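# Seat the loose fuse into the empty clip holder

## Task

Push the loose fuse down into the empty fuse holder until it rests level in both of its clips, with the holder lying flat on the bench; it must stay that way on its own, not because the robot is holding it.

## Robot and tools

Robot: two arms, left_arm and right_arm, each with 7 revolute joints and a parallel two-finger gripper. The names are labels only; left_arm sits on the +y side of the scene and has nothing to do with the left of a picture.

Frame: a single scene frame is shared by both arms. Its origin is on the table surface midway between the arms, +x runs out across the table, +z is up. Each gripper is reported as end_effector_position (metres) and end_effector_quat_wxyz. That point lies between the pads when they are shut; fingertips extend about 19 mm past it when closed and about 6 mm when wide open. Fingers point along the gripper's +z and separate along its y. Printed positions can be somewhat off, more so when an arm reaches far.

execute_actions takes {"actions": [...]} with at most one item, plus optional "pictures" (true/false; images come by default).
- Empty list: no command, just returns the state.
- Move: {"rows": [...], "steps": n}, n from 1 to 15 control steps of 1/30 s (default 15). Rows is a list of 1 to 15 rows; one row is used per step and the last row repeats if steps outnumber rows.
- Wait: {"steps": n} with no rows, n up to 300; it returns once that many steps have elapsed since the previous result, and your reply time is part of that.

Each row is exactly 18 numbers covering both arms, even if only one moves: left_arm's 7 joint targets, its gripper position, its gripper speed, then the same 9 for right_arm. Joint numbers are absolute target angles in radians, in the column order printed under Joint positions: waist, shoulder, upper arm roll, elbow, forearm roll, wrist pitch, wrist roll. Stated ranges: waist, upper arm roll, forearm roll and wrist roll -69.115 to 69.115; shoulder -2.250 to 2.250; elbow -2.580 to 2.580; wrist pitch -2.100 to 2.100. The true end may differ by up to 0.013 rad either way. A target beyond a range end by more than 0.013 and further out than the current angle gets the call refused, and a refused call moves nothing. A target past the real end is clipped to it, reported as "joint sent to its limit" (possibly referring to an earlier action still running); no such line is not proof that more travel exists.

Gripper numbers, both in [-1, 1], are absolute commands, not offsets. Position: +1 fully open (85 mm), 0 about 41 mm, pads touch near -0.8, -1 closes until blocked. Speed sets how fast the gap changes: about 20 mm/s at -1, 85 at 0, 150 at +1. Grip force is not settable; a full close squeezes roughly 190 to 235 N per pad. To hold firmly, command -1 and keep sending it. For a gentle hold, open, then close to slightly less than the object's width; each extra millimetre adds force. To release, command wider than the object. Stopped fingers stay put until the position number changes by 0.01 or more, but they re-close on their own (not past the request) if the object yields, slips or is lost. Closing pushes the fingertips about 13 mm further out from the arm, so keep that clearance above a surface. To keep a gripper unchanged, resend its previous two numbers; a 0 is a real command.

Motion: joints have speed and acceleration limits and are coordinated to arrive together; reversing stops them together. Each step the commanded target is held within 0.304 rad of the measured angle for the first four joints and 0.266 rad for the last three, and the whole arm's targets are scaled back if the gripper would be sent more than 70 mm from where it is measured. A big move may not be complete when the result returns. Between calls, and while you think, arms keep heading to your last row until they have all nearly stopped or a step is HELD.

Result lines: the state line gives both grippers' poses. Joint positions and Joint velocities list each arm's joints in column order (rad, rad/s). position_measured_pct is roughly 50 - 50 x gripper position, so 0 means fully open; stopping short below about 90 means something is held or blocking, around 90 means pads met on nothing or something tiny. "joint command not followed" means the clearance check altered or blocked joint targets on some steps; the rest of the row still ran. HELD marks steps where your row was partly or wholly not sent. MOTOR HOT appears from 60 °C; at 75 °C an OVER-TEMPERATURE FAULT makes that arm brake weakly and sag until cooled. Holding loads heats motors, even while idle.

Avoid: contact torque at a joint's load limit (51.3 N m for the first four joints, 32.3 N m for the last three, held weight included) halts that arm for 10 s and drops the rest of the call. Do not press arms into each other, push hard, slam, or let anything fall or be knocked off the table. Brief external tugs on held parts or nudges to loose objects can happen.

zoom_image: {"camera": name, "region": [x0, y0, x1, y1]} in pixels of that camera's most recent full image, origin top-left, region at most 504 by 504. Cameras, all 504x504: cam_head_left, cam_head_right, cam_high, cam_low, cam_left_wrist, cam_right_wrist.

show_instructions: no arguments; shows the scene's reference pages.

finished_scene: {"scene": n} ends the current scene irreversibly and reports whether the goal holds; its result gives the following task. Make sure the fuse stays seated after the gripper lets go and withdraws. Replying without any tool call ends everything.

Each tool is called after "Call:" by a JSON object that holds its "name" and its "arguments".

Reference images:

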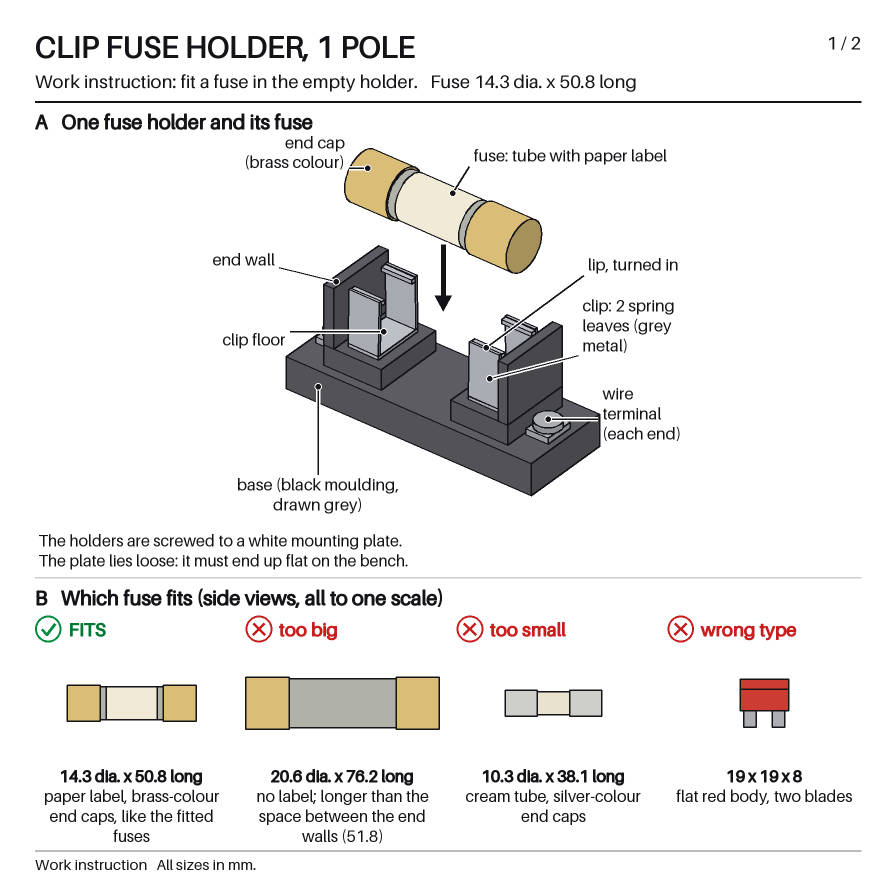

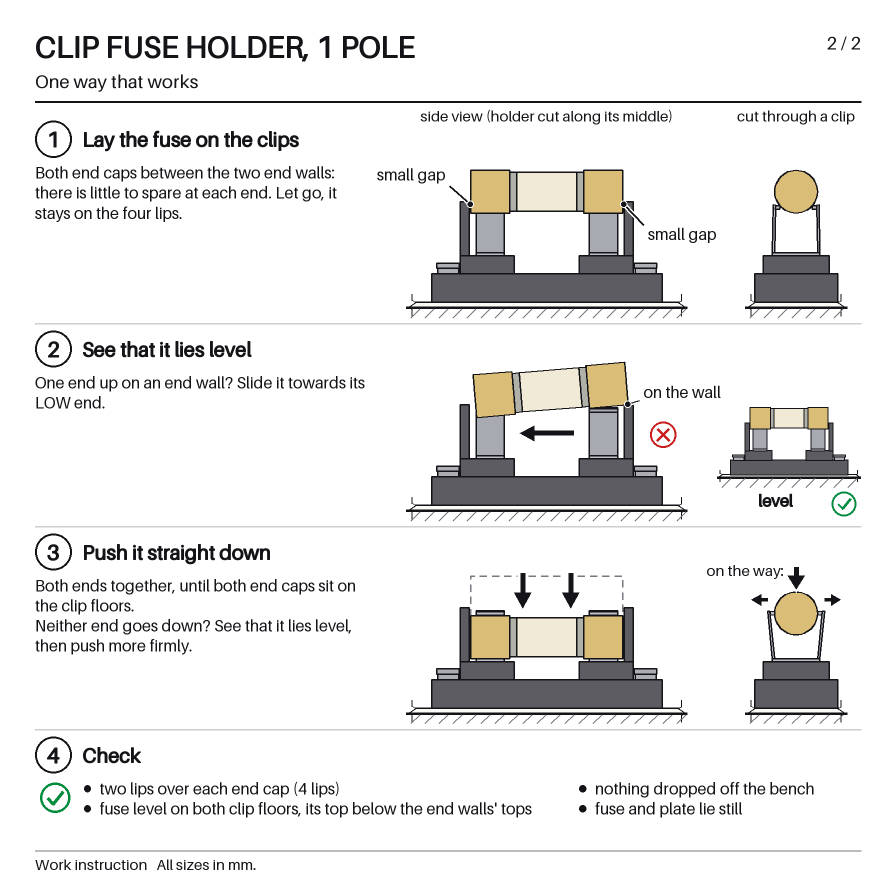

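## Session

Call:
{"name": "execute_actions", "arguments": {"actions": []}}

Scene clock: 0.00 s of 4306.00 s.
left_arm: end_effector_position=(+0.2456, -0.0858, +0.3526) position_measured_pct=0.0 end_effector_quat_wxyz=(+0.157, +0.815, -0.450, -0.328) | right_arm: end_effector_position=(+0.4279, -0.2698, +0.1993) position_measured_pct=0.0 end_effector_quat_wxyz=(-0.002, -0.008, +1.000, -0.001)
Joint positions: left_arm=[ 0.317  0.813  0.749  0.909  0.15   1.935 -1.371] | right_arm=[-0.058  0.432  0.002  1.66   0.001  1.055  1.519]
Joint velocities: left_arm=[ 0.     0.    -0.002 -0.    -0.    -0.001  0.002] | right_arm=[ 0.001  0.001  0.     0.001  0.    -0.    -0.002]

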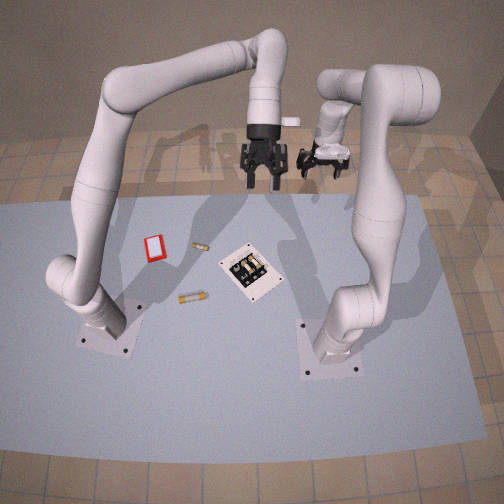

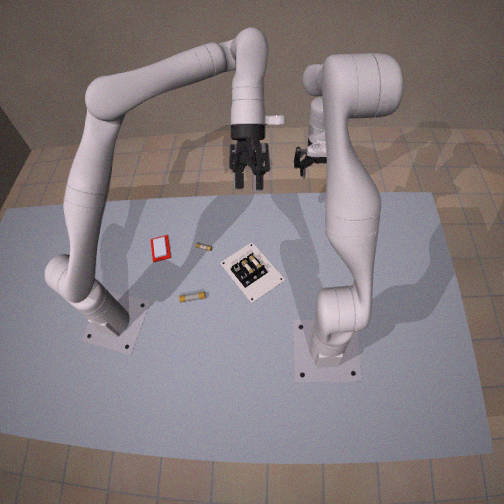

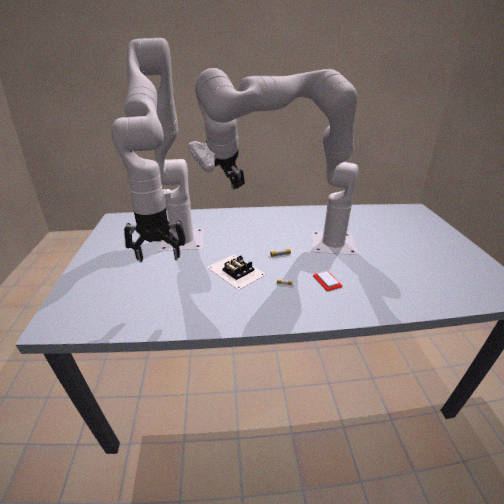

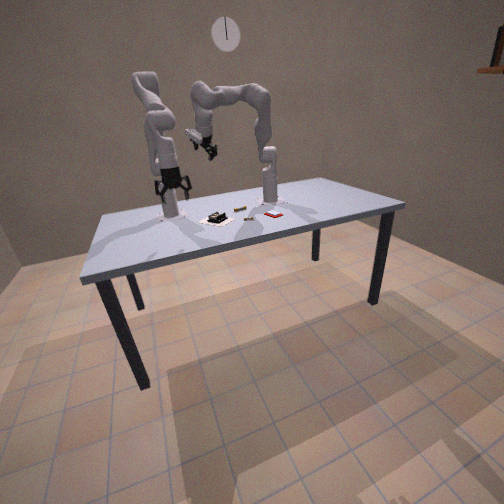

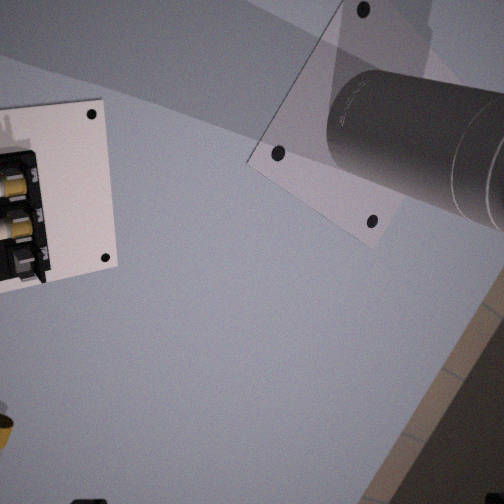

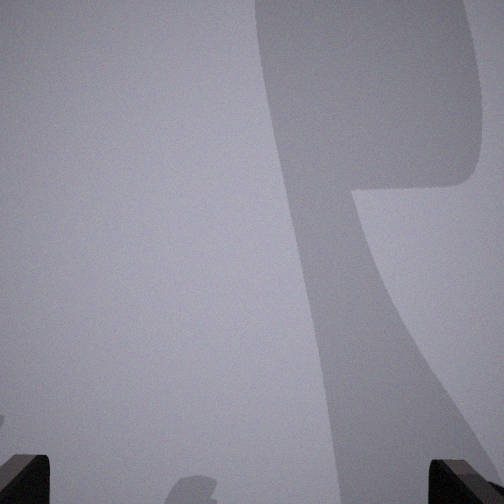

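Call:
{"name": "zoom_image", "arguments": {"camera": "cam_head_left", "region": [130, 220, 300, 320]}}

Call:
{"name": "zoom_image", "arguments": {"camera": "cam_high", "region": [190, 230, 360, 310]}}

Region (130, 220, 300, 320) of cam_head_left's 504x504 image, scaled by 2.965, with more detail than that image has; it fills the top 296 rows of this view, and the rest is white.

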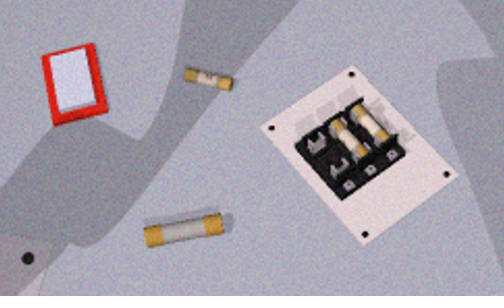

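Region (190, 230, 360, 310) of cam_high's 504x504 image, scaled by 2.965, with more detail than that image has; it fills the top 237 rows of this view, and the rest is white.

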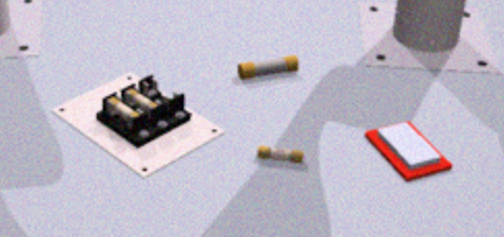

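Call:
{"name": "execute_actions", "arguments": {"actions": [{"rows": [[-0.9,0.813,0.749,0.909,0.15,1.935,-1.371,1,0,-0.058,0.432,0.002,1.66,0.001,1.055,1.519,1,0]], "steps": 15}], "pictures": false}}

Call:
{"name": "execute_actions", "arguments": {"actions": [{"steps": 15}], "pictures": false}}

Scene clock: 3.73 s of 4306.00 s.
left_arm: end_effector_position=(+0.3862, +0.0088, +0.3525) position_measured_pct=0.0 end_effector_quat_wxyz=(+0.214, +0.883, -0.296, -0.295) | right_arm: end_effector_position=(+0.4278, -0.2702, +0.1991) position_measured_pct=0.0 end_effector_quat_wxyz=(-0.003, -0.008, +1.000, -0.001)
Joint positions: left_arm=[-0.046  0.813  0.75   0.909  0.15   1.934 -1.371] | right_arm=[-0.058  0.432  0.002  1.66   0.001  1.055  1.519]
Joint velocities: left_arm=[-0.917  0.002 -0.002 -0.001 -0.003 -0.001 -0.001] | right_arm=[ 0.    -0.    -0.     0.    -0.     0.     0.002]
Steps of this call (steps 1 to 90: nothing new was sent; then 0.23 s passed at rest; steps 91 to 105: all 15 steps of this action). Readings (joint positions | what the end effector reports):
91: left_arm=[0.315 0.813 0.750 0.909 0.150 1.935 -1.371] | right_arm=[-0.058 0.432 0.002 1.660 0.001 1.055 1.519] | left_arm position_measured_pct=0.0 | right_arm position_measured_pct=0.0
92: left_arm=[0.309 0.813 0.751 0.910 0.150 1.934 -1.371] | right_arm=[-0.058 0.432 0.002 1.660 0.001 1.055 1.519] | left_arm position_measured_pct=0.0 | right_arm position_measured_pct=0.0
94: left_arm=[0.279 0.812 0.752 0.910 0.151 1.934 -1.371] | right_arm=[-0.058 0.432 0.002 1.660 0.001 1.055 1.519] | left_arm position_measured_pct=0.0 | right_arm position_measured_pct=0.0
98: left_arm=[0.167 0.813 0.750 0.909 0.150 1.934 -1.371] | right_arm=[-0.058 0.432 0.002 1.660 0.001 1.055 1.519] | left_arm position_measured_pct=0.0 | right_arm position_measured_pct=0.0
105: the state above

Scene clock: 4.23 s of 4306.00 s.
left_arm: end_effector_position=(+0.5014, +0.1899, +0.3522) position_measured_pct=0.0 end_effector_quat_wxyz=(+0.276, +0.927, -0.086, -0.238) | right_arm: end_effector_position=(+0.4278, -0.2702, +0.1991) position_measured_pct=0.0 end_effector_quat_wxyz=(-0.003, -0.008, +1.000, -0.001)
Joint positions: left_arm=[-0.507  0.814  0.749  0.909  0.15   1.935 -1.371] | right_arm=[-0.058  0.432  0.002  1.66   0.001  1.055  1.519]
Joint velocities: left_arm=[-0.919 -0.001 -0.    -0.001  0.     0.001 -0.001] | right_arm=[-0.001  0.    -0.    -0.001  0.    -0.     0.002]
Steps of this call (steps 1 to 15: the robot went on to your last target). Readings (joint positions | what the end effector reports):
1: left_arm=[-0.077 0.814 0.749 0.909 0.150 1.934 -1.371] | right_arm=[-0.058 0.432 0.002 1.660 0.001 1.055 1.519] | left_arm position_measured_pct=0.0 | right_arm position_measured_pct=0.0
2: left_arm=[-0.107 0.814 0.749 0.909 0.150 1.934 -1.371] | right_arm=[-0.058 0.432 0.002 1.660 0.001 1.055 1.519] | left_arm position_measured_pct=0.0 | right_arm position_measured_pct=0.0
4: left_arm=[-0.169 0.814 0.749 0.909 0.150 1.934 -1.371] | right_arm=[-0.058 0.432 0.002 1.660 0.001 1.055 1.519] | left_arm position_measured_pct=0.0 | right_arm position_measured_pct=0.0
8: left_arm=[-0.292 0.814 0.749 0.909 0.150 1.934 -1.371] | right_arm=[-0.058 0.432 0.002 1.660 0.001 1.055 1.519] | left_arm position_measured_pct=0.0 | right_arm position_measured_pct=0.0
15: the state above

Call:
{"name": "execute_actions", "arguments": {"actions": [{"rows": [[-0.9,0.813,0.749,0.909,0.15,1.935,-1.371,1,0,-0.95,0.432,0.002,1.66,0.001,1.055,1.0,1,0]], "steps": 15}], "pictures": false}}

Call:
{"name": "execute_actions", "arguments": {"actions": [{"steps": 25}]}}

Scene clock: 5.47 s of 4306.00 s.
left_arm: end_effector_position=(+0.5265, +0.3718, +0.3526) position_measured_pct=0.0 end_effector_quat_wxyz=(+0.317, +0.926, +0.097, -0.180) | right_arm: end_effector_position=(+0.3953, -0.1065, +0.1991) position_measured_pct=0.0 end_effector_quat_wxyz=(-0.002, -0.036, +0.999, -0.002)
Joint positions: left_arm=[-0.9    0.813  0.749  0.909  0.15   1.935 -1.371] | right_arm=[-0.433  0.432  0.003  1.659  0.001  1.055  1.2  ]
Joint velocities: left_arm=[-0.001 -0.    -0.001  0.    -0.002  0.     0.001] | right_arm=[-0.956 -0.    -0.003 -0.001 -0.001 -0.    -0.766]
Steps of this call (steps 1 to 22: the robot went on to your last target; steps 23 to 37: all 15 steps of this action). Readings (joint positions | what the end effector reports):
23: left_arm=[-0.899 0.813 0.749 0.909 0.150 1.935 -1.371] | right_arm=[-0.060 0.432 0.002 1.660 0.001 1.055 1.518] | left_arm position_measured_pct=0.0 | right_arm position_measured_pct=0.0
24: left_arm=[-0.899 0.813 0.749 0.909 0.150 1.935 -1.371] | right_arm=[-0.066 0.432 0.004 1.660 0.002 1.055 1.514] | left_arm position_measured_pct=0.0 | right_arm position_measured_pct=0.0
26: left_arm=[-0.900 0.813 0.749 0.909 0.150 1.935 -1.371] | right_arm=[-0.097 0.432 0.005 1.660 0.002 1.055 1.491] | left_arm position_measured_pct=0.0 | right_arm position_measured_pct=0.0
30: left_arm=[-0.900 0.813 0.749 0.909 0.150 1.935 -1.371] | right_arm=[-0.212 0.432 0.003 1.660 0.001 1.055 1.393] | left_arm position_measured_pct=0.0 | right_arm position_measured_pct=0.0
37: the state above

Scene clock: 6.30 s of 4306.00 s.
left_arm: end_effector_position=(+0.5265, +0.3718, +0.3526) position_measured_pct=0.0 end_effector_quat_wxyz=(+0.317, +0.926, +0.097, -0.180) | right_arm: end_effector_position=(+0.2580, +0.0761, +0.1991) position_measured_pct=0.0 end_effector_quat_wxyz=(-0.001, -0.192, +0.981, -0.002)
Joint positions: left_arm=[-0.9    0.813  0.749  0.909  0.15   1.935 -1.371] | right_arm=[-0.948  0.432  0.002  1.66   0.001  1.055  1.   ]
Joint velocities: left_arm=[0.    0.001 0.    0.    0.    0.    0.001] | right_arm=[-0.015  0.    -0.    -0.002  0.     0.     0.001]
Steps of this call (steps 1 to 25: the robot went on to your last target). Readings (joint positions | what the end effector reports):
1: left_arm=[-0.900 0.813 0.749 0.909 0.150 1.935 -1.371] | right_arm=[-0.465 0.432 0.003 1.659 0.001 1.055 1.176] | left_arm position_measured_pct=0.0 | right_arm position_measured_pct=0.0
2: left_arm=[-0.900 0.813 0.749 0.909 0.150 1.935 -1.371] | right_arm=[-0.497 0.432 0.002 1.659 0.001 1.055 1.155] | left_arm position_measured_pct=0.0 | right_arm position_measured_pct=0.0
4: left_arm=[-0.900 0.813 0.749 0.909 0.150 1.935 -1.371] | right_arm=[-0.561 0.432 0.002 1.659 0.001 1.055 1.120] | left_arm position_measured_pct=0.0 | right_arm position_measured_pct=0.0
8: left_arm=[-0.900 0.813 0.749 0.909 0.150 1.935 -1.371] | right_arm=[-0.689 0.433 0.002 1.659 0.001 1.055 1.071] | left_arm position_measured_pct=0.0 | right_arm position_measured_pct=0.0
25: the state above

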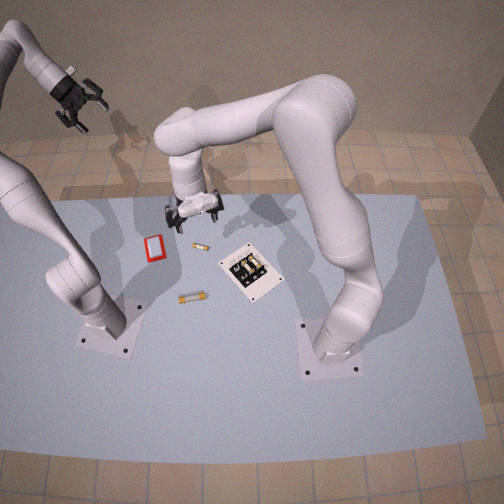

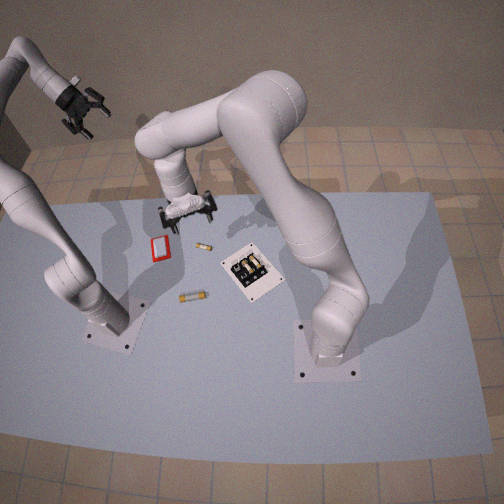

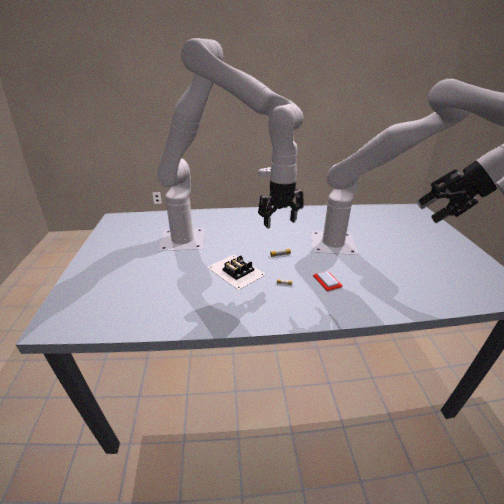

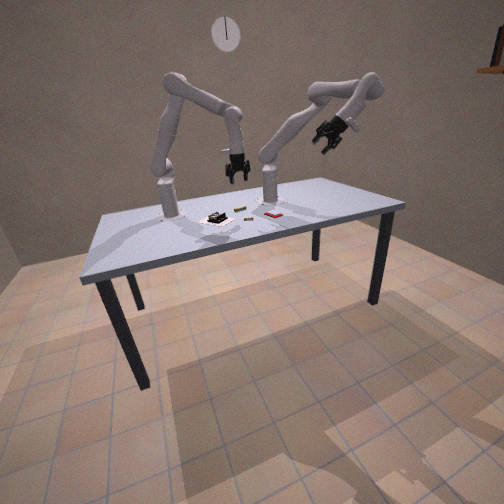

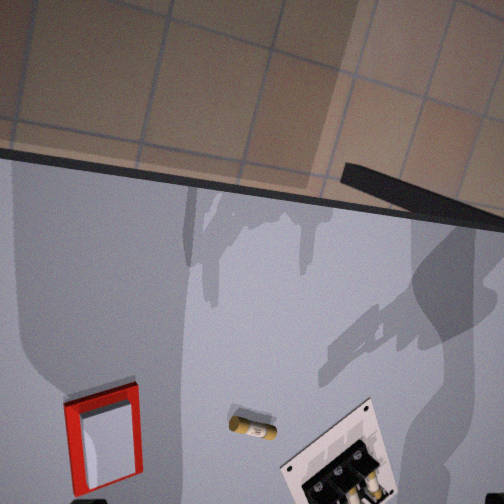

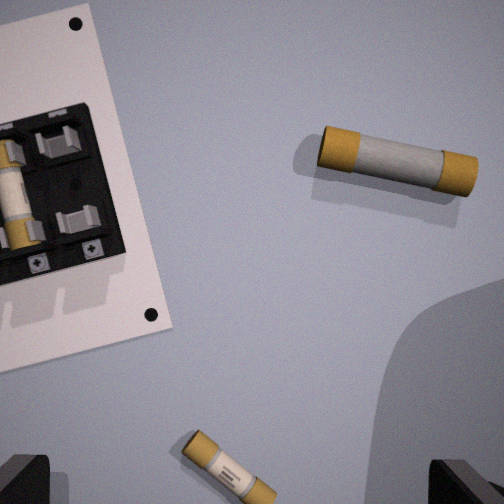

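Call:
{"name": "execute_actions", "arguments": {"actions": [{"rows": [[-0.9,0.813,0.749,0.909,0.15,1.935,-1.371,1,0,-0.88,0.663,0.002,1.662,0.001,0.817,2.02,1,0]], "steps": 15}], "pictures": false}}

Call:
{"name": "execute_actions", "arguments": {"actions": [{"steps": 30}]}}

Scene clock: 10.00 s of 4306.00 s.
left_arm: end_effector_position=(+0.5265, +0.3718, +0.3526) position_measured_pct=0.0 end_effector_quat_wxyz=(+0.317, +0.926, +0.097, -0.180) | right_arm: end_effector_position=(+0.3030, +0.0885, +0.1015) position_measured_pct=0.0 end_effector_quat_wxyz=(+0.001, -0.383, +0.924, -0.001)
Joint positions: left_arm=[-0.9    0.813  0.749  0.909  0.15   1.935 -1.371] | right_arm=[-0.887  0.639  0.002  1.662  0.001  0.839  1.459]
Joint velocities: left_arm=[-0.001 -0.001 -0.001  0.    -0.    -0.    -0.   ] | right_arm=[ 0.046  0.149 -0.001  0.001 -0.    -0.148  1.216]
Steps of this call (steps 1 to 30: the robot went on to your last target; steps 31 to 90: nothing new was sent; then 0.20 s passed at rest; steps 91 to 105: all 15 steps of this action). Readings (joint positions | what the end effector reports):
91: left_arm=[-0.900 0.813 0.749 0.909 0.150 1.935 -1.371] | right_arm=[-0.950 0.433 0.002 1.660 0.001 1.054 1.001] | left_arm position_measured_pct=0.0 | right_arm position_measured_pct=0.0
92: left_arm=[-0.900 0.813 0.749 0.909 0.150 1.935 -1.371] | right_arm=[-0.947 0.440 0.002 1.659 0.001 1.049 1.007] | left_arm position_measured_pct=0.0 | right_arm position_measured_pct=0.0
94: left_arm=[-0.900 0.813 0.749 0.909 0.150 1.935 -1.371] | right_arm=[-0.938 0.470 0.001 1.659 0.001 1.022 1.037] | left_arm position_measured_pct=0.0 | right_arm position_measured_pct=0.0
98: left_arm=[-0.900 0.813 0.749 0.909 0.150 1.935 -1.371] | right_arm=[-0.910 0.565 0.002 1.661 0.001 0.921 1.174] | left_arm position_measured_pct=0.0 | right_arm position_measured_pct=0.0
105: the state above

Scene clock: 11.00 s of 4306.00 s.
left_arm: end_effector_position=(+0.5265, +0.3718, +0.3526) position_measured_pct=0.0 end_effector_quat_wxyz=(+0.317, +0.926, +0.097, -0.180) | right_arm: end_effector_position=(+0.3071, +0.0880, +0.0899) position_measured_pct=0.0 end_effector_quat_wxyz=(+0.000, -0.621, +0.784, -0.001)
Joint positions: left_arm=[-0.9    0.813  0.749  0.909  0.15   1.935 -1.371] | right_arm=[-0.88   0.663  0.002  1.662  0.001  0.817  2.02 ]
Joint velocities: left_arm=[ 0.001 -0.001 -0.001 -0.     0.002 -0.002  0.001] | right_arm=[ 0.001  0.     0.     0.001 -0.     0.    -0.001]
Steps of this call (steps 1 to 30: the robot went on to your last target). Readings (joint positions | what the end effector reports):
1: left_arm=[-0.900 0.813 0.749 0.909 0.150 1.935 -1.371] | right_arm=[-0.886 0.644 0.002 1.662 0.001 0.835 1.499] | left_arm position_measured_pct=0.0 | right_arm position_measured_pct=0.0
2: left_arm=[-0.900 0.813 0.749 0.909 0.150 1.935 -1.371] | right_arm=[-0.885 0.647 0.002 1.662 0.001 0.831 1.540] | left_arm position_measured_pct=0.0 | right_arm position_measured_pct=0.0
4: left_arm=[-0.900 0.813 0.749 0.909 0.150 1.935 -1.371] | right_arm=[-0.883 0.653 0.002 1.662 0.001 0.826 1.621] | left_arm position_measured_pct=0.0 | right_arm position_measured_pct=0.0
8: left_arm=[-0.900 0.813 0.749 0.909 0.150 1.935 -1.371] | right_arm=[-0.881 0.659 0.002 1.662 0.001 0.821 1.784] | left_arm position_measured_pct=0.0 | right_arm position_measured_pct=0.0
30: the state above
All arms were judged still, so your last target was given up. Only a new action makes them travel on or press farther. Fingers that are still opening or closing keep moving.

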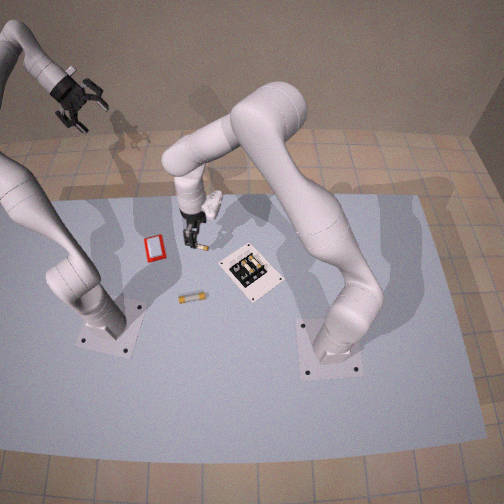

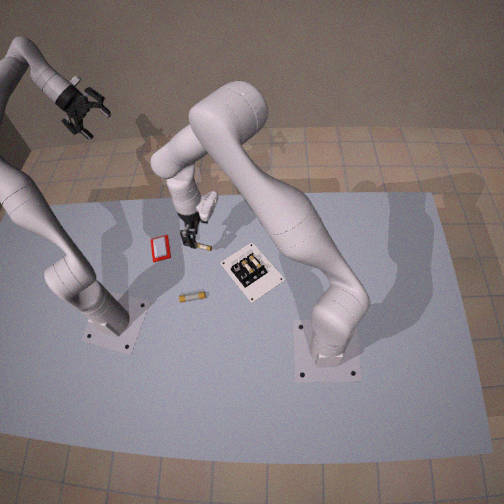

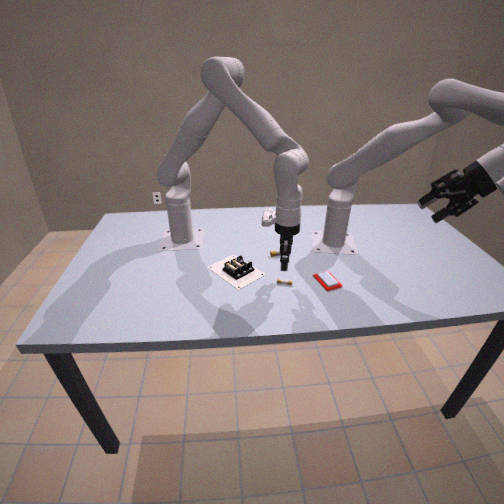

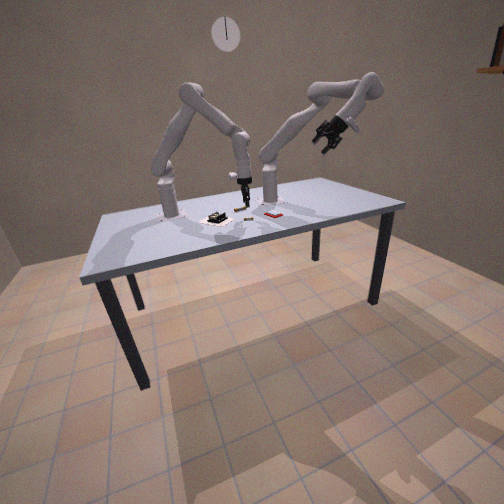

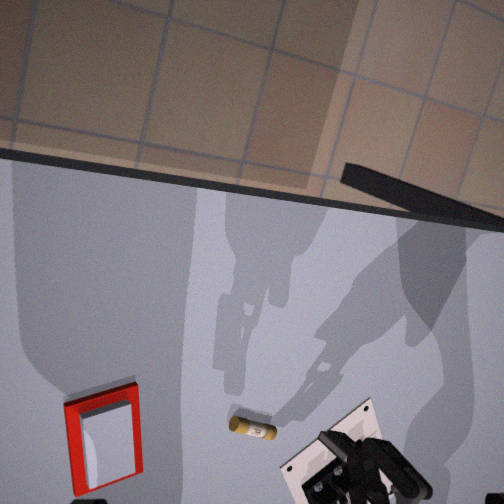

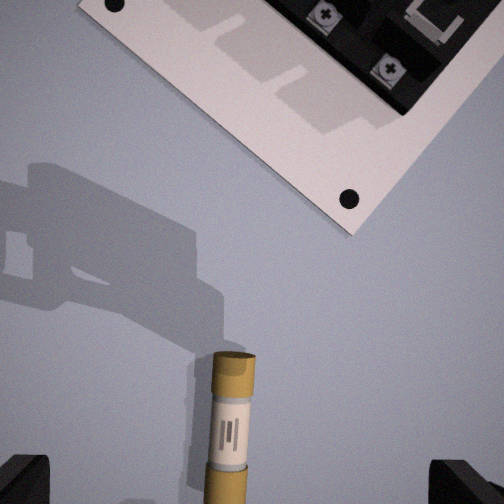

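Call:
{"name": "execute_actions", "arguments": {"actions": [{"rows": [[-0.9,0.813,0.749,0.909,0.15,1.935,-1.371,1,0,-0.8755,0.7678,0.002,1.6781,0.001,0.6957,1.9655,-0.1,0.5]], "steps": 15}], "pictures": false}}

Call:
{"name": "execute_actions", "arguments": {"actions": [{"steps": 15}]}}

Scene clock: 14.73 s of 4306.00 s.
left_arm: end_effector_position=(+0.5265, +0.3718, +0.3526) position_measured_pct=0.0 end_effector_quat_wxyz=(+0.317, +0.926, +0.097, -0.180) | right_arm: end_effector_position=(+0.3125, +0.0912, +0.0354) position_measured_pct=50.4 end_effector_quat_wxyz=(+0.001, -0.597, +0.802, -0.001)
Joint positions: left_arm=[-0.9    0.813  0.749  0.909  0.15   1.935 -1.371] | right_arm=[-0.876  0.767  0.002  1.678  0.001  0.696  1.966]
Joint velocities: left_arm=[-0.001 -0.001 -0.001  0.     0.002 -0.001  0.001] | right_arm=[ 0.001  0.01   0.    -0.     0.    -0.     0.001]
Steps of this call (steps 1 to 90: nothing new was sent; then 0.23 s passed at rest; steps 91 to 105: all 15 steps of this action). Readings (joint positions | what the end effector reports):
91: left_arm=[-0.900 0.813 0.749 0.909 0.150 1.935 -1.371] | right_arm=[-0.880 0.664 0.002 1.662 0.001 0.816 2.020] | left_arm position_measured_pct=0.0 | right_arm position_measured_pct=0.0
92: left_arm=[-0.900 0.813 0.749 0.909 0.150 1.935 -1.371] | right_arm=[-0.880 0.671 0.002 1.662 0.001 0.810 2.017] | left_arm position_measured_pct=0.0 | right_arm position_measured_pct=0.8
94: left_arm=[-0.900 0.813 0.749 0.909 0.150 1.935 -1.371] | right_arm=[-0.878 0.700 0.002 1.666 0.001 0.779 2.003] | left_arm position_measured_pct=0.0 | right_arm position_measured_pct=6.3
98: left_arm=[-0.900 0.813 0.749 0.909 0.150 1.935 -1.371] | right_arm=[-0.876 0.761 0.002 1.678 0.001 0.703 1.968] | left_arm position_measured_pct=0.0 | right_arm position_measured_pct=21.8
105: the state above

Scene clock: 15.23 s of 4306.00 s.
left_arm: end_effector_position=(+0.5265, +0.3718, +0.3526) position_measured_pct=0.0 end_effector_quat_wxyz=(+0.317, +0.926, +0.097, -0.180) | right_arm: end_effector_position=(+0.3124, +0.0910, +0.0349) position_measured_pct=54.8 end_effector_quat_wxyz=(+0.000, -0.597, +0.802, -0.001)
Joint positions: left_arm=[-0.9    0.813  0.749  0.909  0.15   1.935 -1.371] | right_arm=[-0.876  0.768  0.002  1.678  0.001  0.696  1.965]
Joint velocities: left_arm=[ 0.    -0.     0.001  0.     0.001  0.    -0.   ] | right_arm=[-0.001  0.001  0.    -0.     0.    -0.001  0.001]
Steps of this call (steps 1 to 15: the robot went on to your last target). Readings (joint positions | what the end effector reports):
1: left_arm=[-0.900 0.813 0.749 0.909 0.150 1.935 -1.371] | right_arm=[-0.876 0.767 0.002 1.678 0.001 0.696 1.966] | left_arm position_measured_pct=0.0 | right_arm position_measured_pct=52.4
2: left_arm=[-0.900 0.813 0.749 0.909 0.150 1.935 -1.371] | right_arm=[-0.876 0.767 0.002 1.678 0.001 0.696 1.965] | left_arm position_measured_pct=0.0 | right_arm position_measured_pct=53.6
4: left_arm=[-0.900 0.813 0.749 0.909 0.150 1.935 -1.371] | right_arm=[-0.876 0.768 0.002 1.678 0.001 0.696 1.965] | left_arm position_measured_pct=0.0 | right_arm position_measured_pct=54.8
8: left_arm=[-0.900 0.813 0.749 0.909 0.150 1.935 -1.371] | right_arm=[-0.876 0.768 0.002 1.678 0.001 0.696 1.965] | left_arm position_measured_pct=0.0 | right_arm position_measured_pct=54.8
15: the state above
All arms were judged still, so your last target was given up. Only a new action makes them travel on or press farther. Fingers that are still opening or closing keep moving.

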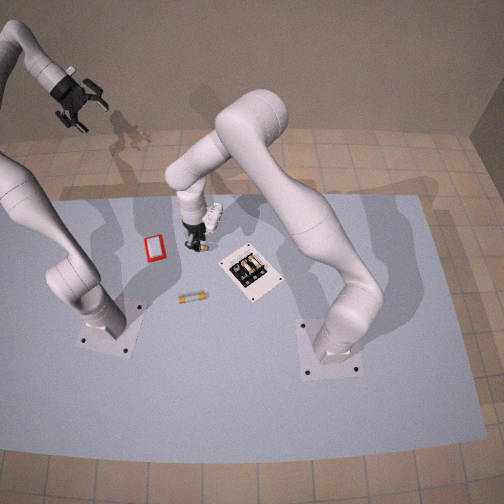

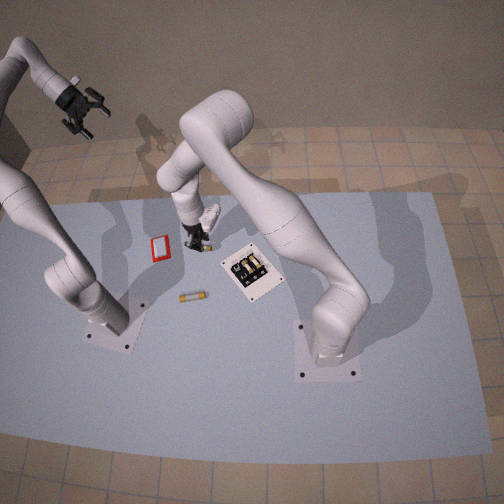

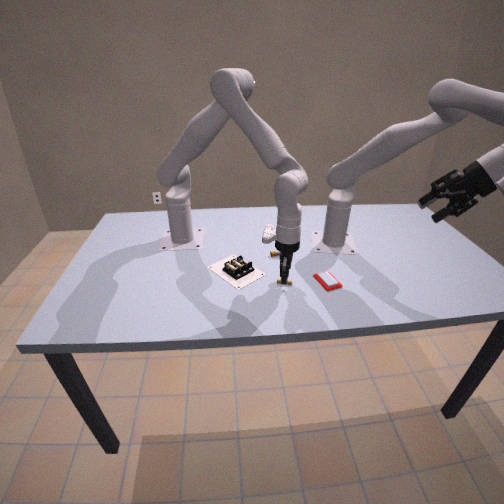

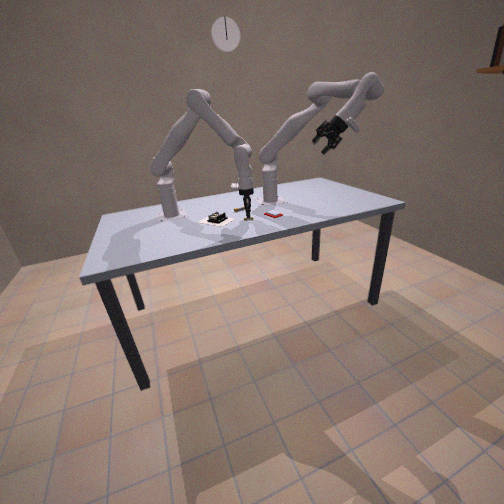

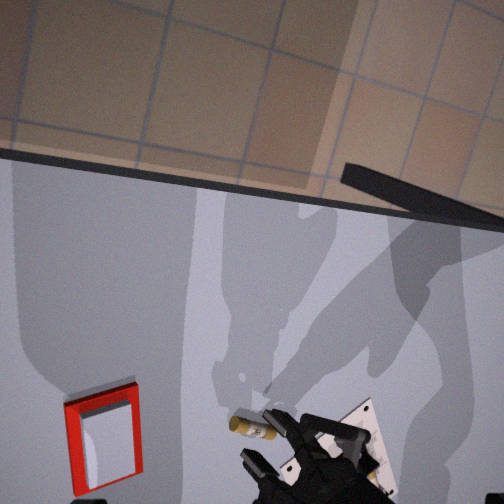

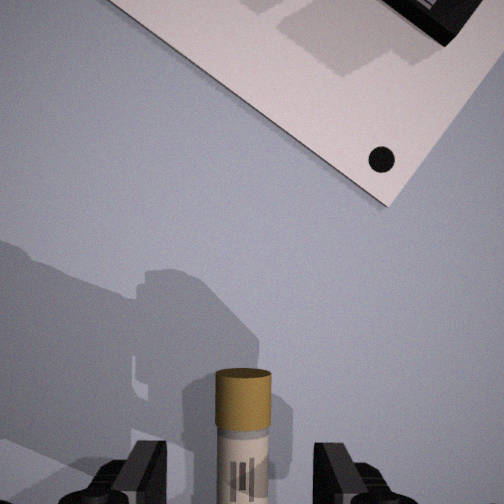

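Call:
{"name": "execute_actions", "arguments": {"actions": [{"rows": [[-0.9,0.813,0.749,0.909,0.15,1.935,-1.371,1,0,-0.8755,0.7938,0.002,1.6839,0.001,0.6639,1.9655,-0.1,0.5]], "steps": 15}]}}

Call:
{"name": "zoom_image", "arguments": {"camera": "cam_high", "region": [250, 240, 330, 300]}}

Scene clock: 16.77 s of 4306.00 s.
left_arm: end_effector_position=(+0.5265, +0.3718, +0.3526) position_measured_pct=0.0 end_effector_quat_wxyz=(+0.317, +0.926, +0.097, -0.180) | right_arm: end_effector_position=(+0.3124, +0.0910, +0.0210) position_measured_pct=54.8 end_effector_quat_wxyz=(+0.000, -0.597, +0.802, -0.001)
Joint positions: left_arm=[-0.9    0.813  0.749  0.909  0.15   1.935 -1.371] | right_arm=[-0.876  0.794  0.002  1.684  0.001  0.664  1.966]
Joint velocities: left_arm=[-0.001  0.001  0.    -0.    -0.001 -0.001 -0.001] | right_arm=[ 0.001  0.001  0.    -0.001  0.     0.     0.001]
Steps of this call (steps 1 to 31: nothing new was sent; steps 32 to 46: all 15 steps of this action). Readings (joint positions | what the end effector reports):
32: left_arm=[-0.900 0.813 0.749 0.909 0.150 1.935 -1.371] | right_arm=[-0.875 0.769 0.002 1.678 0.001 0.695 1.965] | left_arm position_measured_pct=0.0 | right_arm position_measured_pct=54.8
33: left_arm=[-0.900 0.813 0.749 0.909 0.150 1.935 -1.371] | right_arm=[-0.875 0.775 0.002 1.679 0.001 0.688 1.965] | left_arm position_measured_pct=0.0 | right_arm position_measured_pct=54.8
35: left_arm=[-0.900 0.813 0.749 0.909 0.150 1.935 -1.371] | right_arm=[-0.875 0.792 0.002 1.683 0.001 0.669 1.966] | left_arm position_measured_pct=0.0 | right_arm position_measured_pct=54.8
39: left_arm=[-0.900 0.813 0.749 0.909 0.150 1.935 -1.371] | right_arm=[-0.876 0.793 0.002 1.684 0.001 0.664 1.966] | left_arm position_measured_pct=0.0 | right_arm position_measured_pct=54.8
46: the state above

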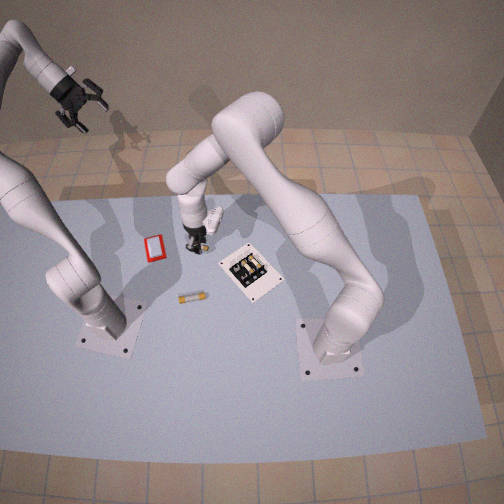

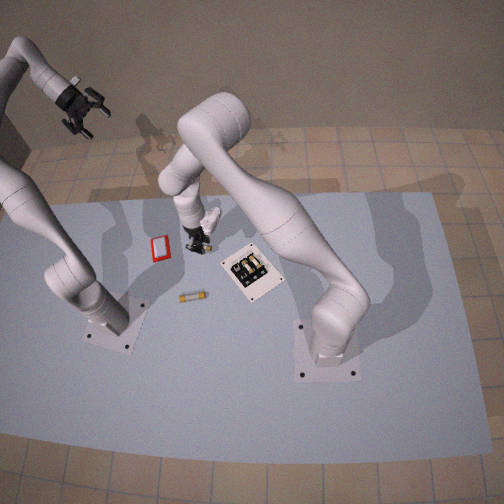

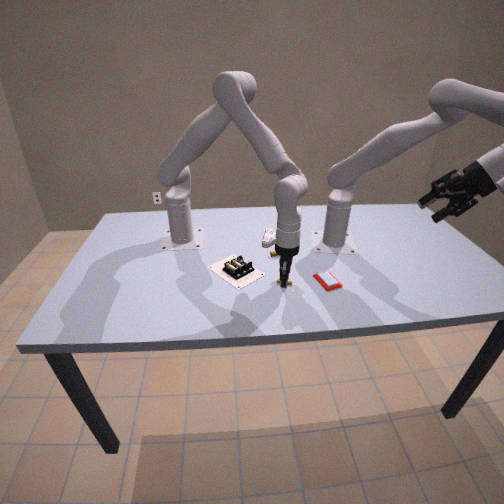

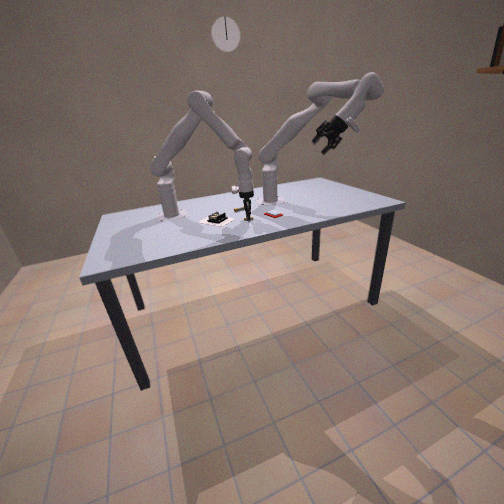

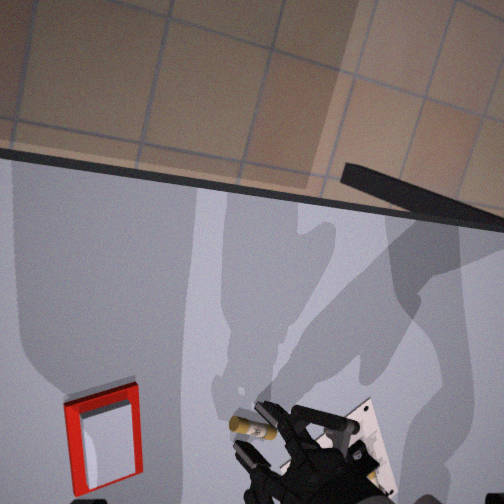

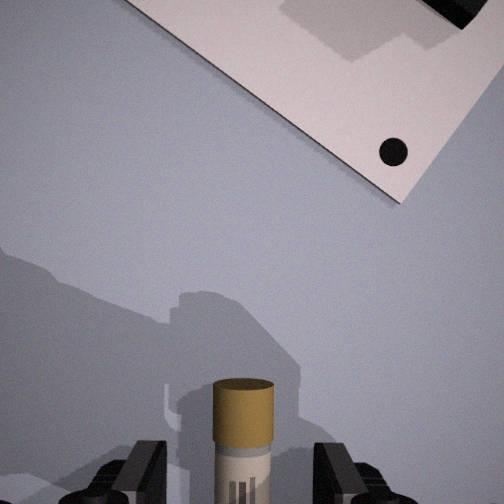

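Region (250, 240, 330, 300) of cam_high's 504x504 image, scaled by 6.300, with more detail than that image has; it fills the top 378 rows of this view, and the rest is white.

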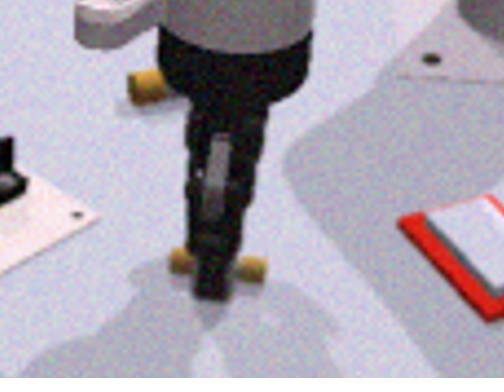

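Call:
{"name": "execute_actions", "arguments": {"actions": [{"rows": [[-0.9,0.813,0.749,0.909,0.15,1.935,-1.371,1,0,-0.8768,0.7957,0.002,1.679,0.001,0.6669,1.9642,-0.1,0.5],[-0.9,0.813,0.749,0.909,0.15,1.935,-1.371,1,0,-0.8768,0.7957,0.002,1.679,0.001,0.6669,1.9642,-0.1,0.5],[-0.9,0.813,0.749,0.909,0.15,1.935,-1.371,1,0,-0.8768,0.7957,0.002,1.679,0.001,0.6669,1.9642,-0.1,0.5],[-0.9,0.813,0.749,0.909,0.15,1.935,-1.371,1,0,-0.8768,0.7957,0.002,1.679,0.001,0.6669,1.9642,-0.1,0.5],[-0.9,0.813,0.749,0.909,0.15,1.935,-1.371,1,0,-0.8768,0.7957,0.002,1.679,0.001,0.6669,1.9642,-1,0]], "steps": 15}], "pictures": false}}

Call:
{"name": "execute_actions", "arguments": {"actions": [{"steps": 8}]}}

Scene clock: 19.10 s of 4306.00 s.
left_arm: end_effector_position=(+0.5265, +0.3718, +0.3526) position_measured_pct=0.0 end_effector_quat_wxyz=(+0.317, +0.926, +0.097, -0.180) | right_arm: end_effector_position=(+0.3128, +0.0925, +0.0212) position_measured_pct=79.0 end_effector_quat_wxyz=(+0.000, -0.597, +0.802, -0.001)
Joint positions: left_arm=[-0.9    0.813  0.749  0.909  0.15   1.935 -1.371] | right_arm=[-0.877  0.795  0.002  1.679  0.001  0.667  1.964]
Joint velocities: left_arm=[ 0.    -0.    -0.001  0.     0.     0.     0.   ] | right_arm=[-0.    -0.004  0.    -0.002 -0.     0.003 -0.   ]
Steps of this call (steps 1 to 15: the robot went on to your last target; steps 16 to 55: nothing new was sent; steps 56 to 70: all 15 steps of this action). Readings (joint positions | what the end effector reports):
56: left_arm=[-0.900 0.813 0.749 0.909 0.150 1.935 -1.371] | right_arm=[-0.876 0.794 0.002 1.683 0.001 0.664 1.965] | left_arm position_measured_pct=0.0 | right_arm position_measured_pct=54.8
57: left_arm=[-0.900 0.813 0.749 0.909 0.150 1.935 -1.371] | right_arm=[-0.877 0.795 0.002 1.681 0.001 0.666 1.965] | left_arm position_measured_pct=0.0 | right_arm position_measured_pct=54.8
59: left_arm=[-0.900 0.813 0.749 0.909 0.150 1.935 -1.371] | right_arm=[-0.877 0.796 0.002 1.679 0.001 0.667 1.964] | left_arm position_measured_pct=0.0 | right_arm position_measured_pct=54.8
63: left_arm=[-0.900 0.813 0.749 0.909 0.150 1.935 -1.371] | right_arm=[-0.877 0.796 0.002 1.679 0.001 0.667 1.964] | left_arm position_measured_pct=0.0 | right_arm position_measured_pct=59.5
70: the state above

Scene clock: 19.37 s of 4306.00 s.
left_arm: end_effector_position=(+0.5265, +0.3718, +0.3526) position_measured_pct=0.0 end_effector_quat_wxyz=(+0.317, +0.926, +0.097, -0.180) | right_arm: end_effector_position=(+0.3128, +0.0925, +0.0213) position_measured_pct=81.7 end_effector_quat_wxyz=(+0.000, -0.597, +0.802, -0.001)
Joint positions: left_arm=[-0.9    0.813  0.749  0.909  0.15   1.935 -1.371] | right_arm=[-0.877  0.795  0.002  1.679  0.001  0.667  1.964]
Joint velocities: left_arm=[ 0.002  0.    -0.003 -0.    -0.001 -0.001 -0.   ] | right_arm=[0.    0.    0.    0.    0.    0.    0.001]
Steps of this call (steps 1 to 8: the robot went on to your last target). Readings (joint positions | what the end effector reports):
1: left_arm=[-0.900 0.813 0.749 0.909 0.150 1.935 -1.371] | right_arm=[-0.877 0.795 0.002 1.679 0.001 0.667 1.964] | left_arm position_measured_pct=0.0 | right_arm position_measured_pct=80.2
2: left_arm=[-0.900 0.813 0.749 0.909 0.150 1.935 -1.371] | right_arm=[-0.877 0.795 0.002 1.679 0.001 0.667 1.964] | left_arm position_measured_pct=0.0 | right_arm position_measured_pct=81.3
4: left_arm=[-0.900 0.813 0.749 0.909 0.150 1.935 -1.371] | right_arm=[-0.877 0.795 0.002 1.679 0.001 0.667 1.964] | left_arm position_measured_pct=0.0 | right_arm position_measured_pct=81.7
8: the state above

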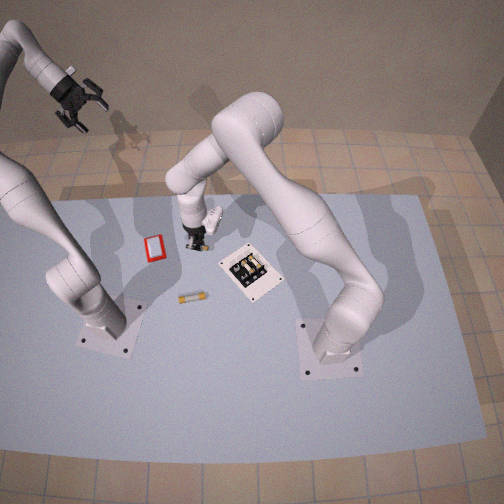

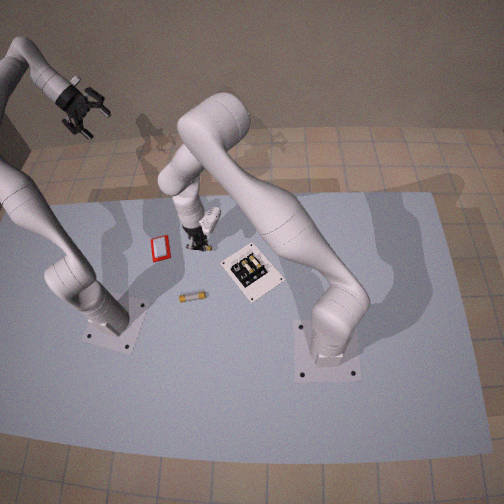

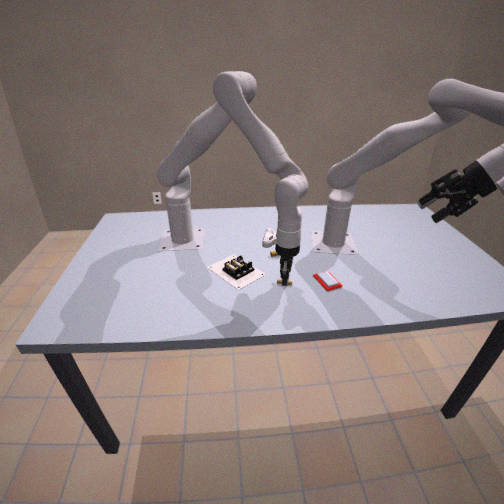

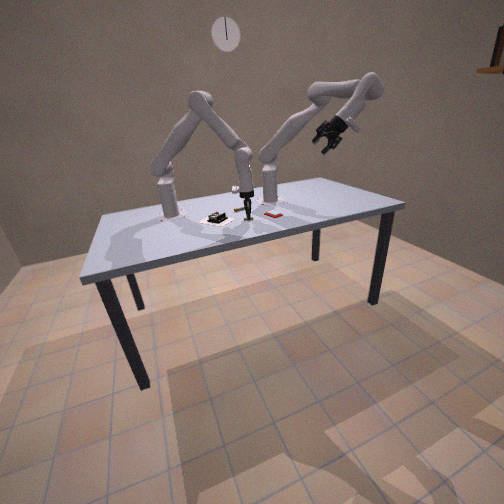

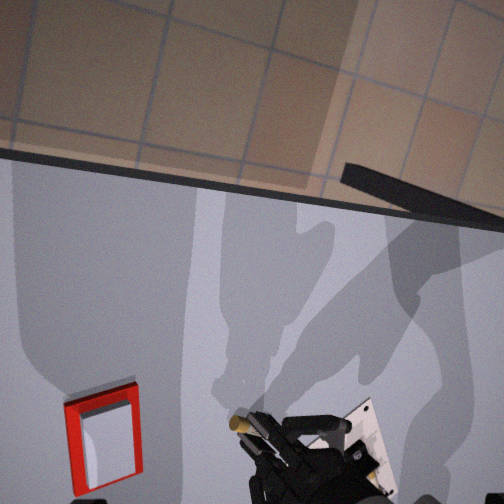

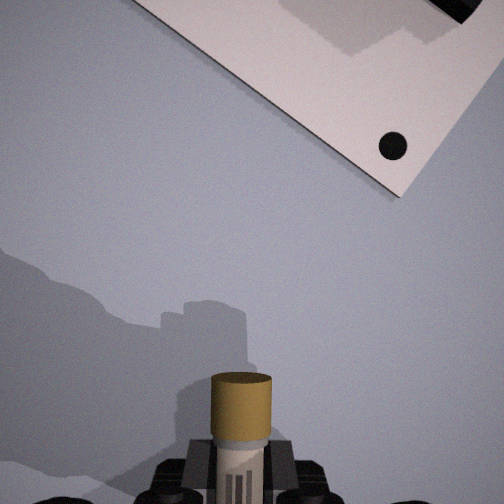

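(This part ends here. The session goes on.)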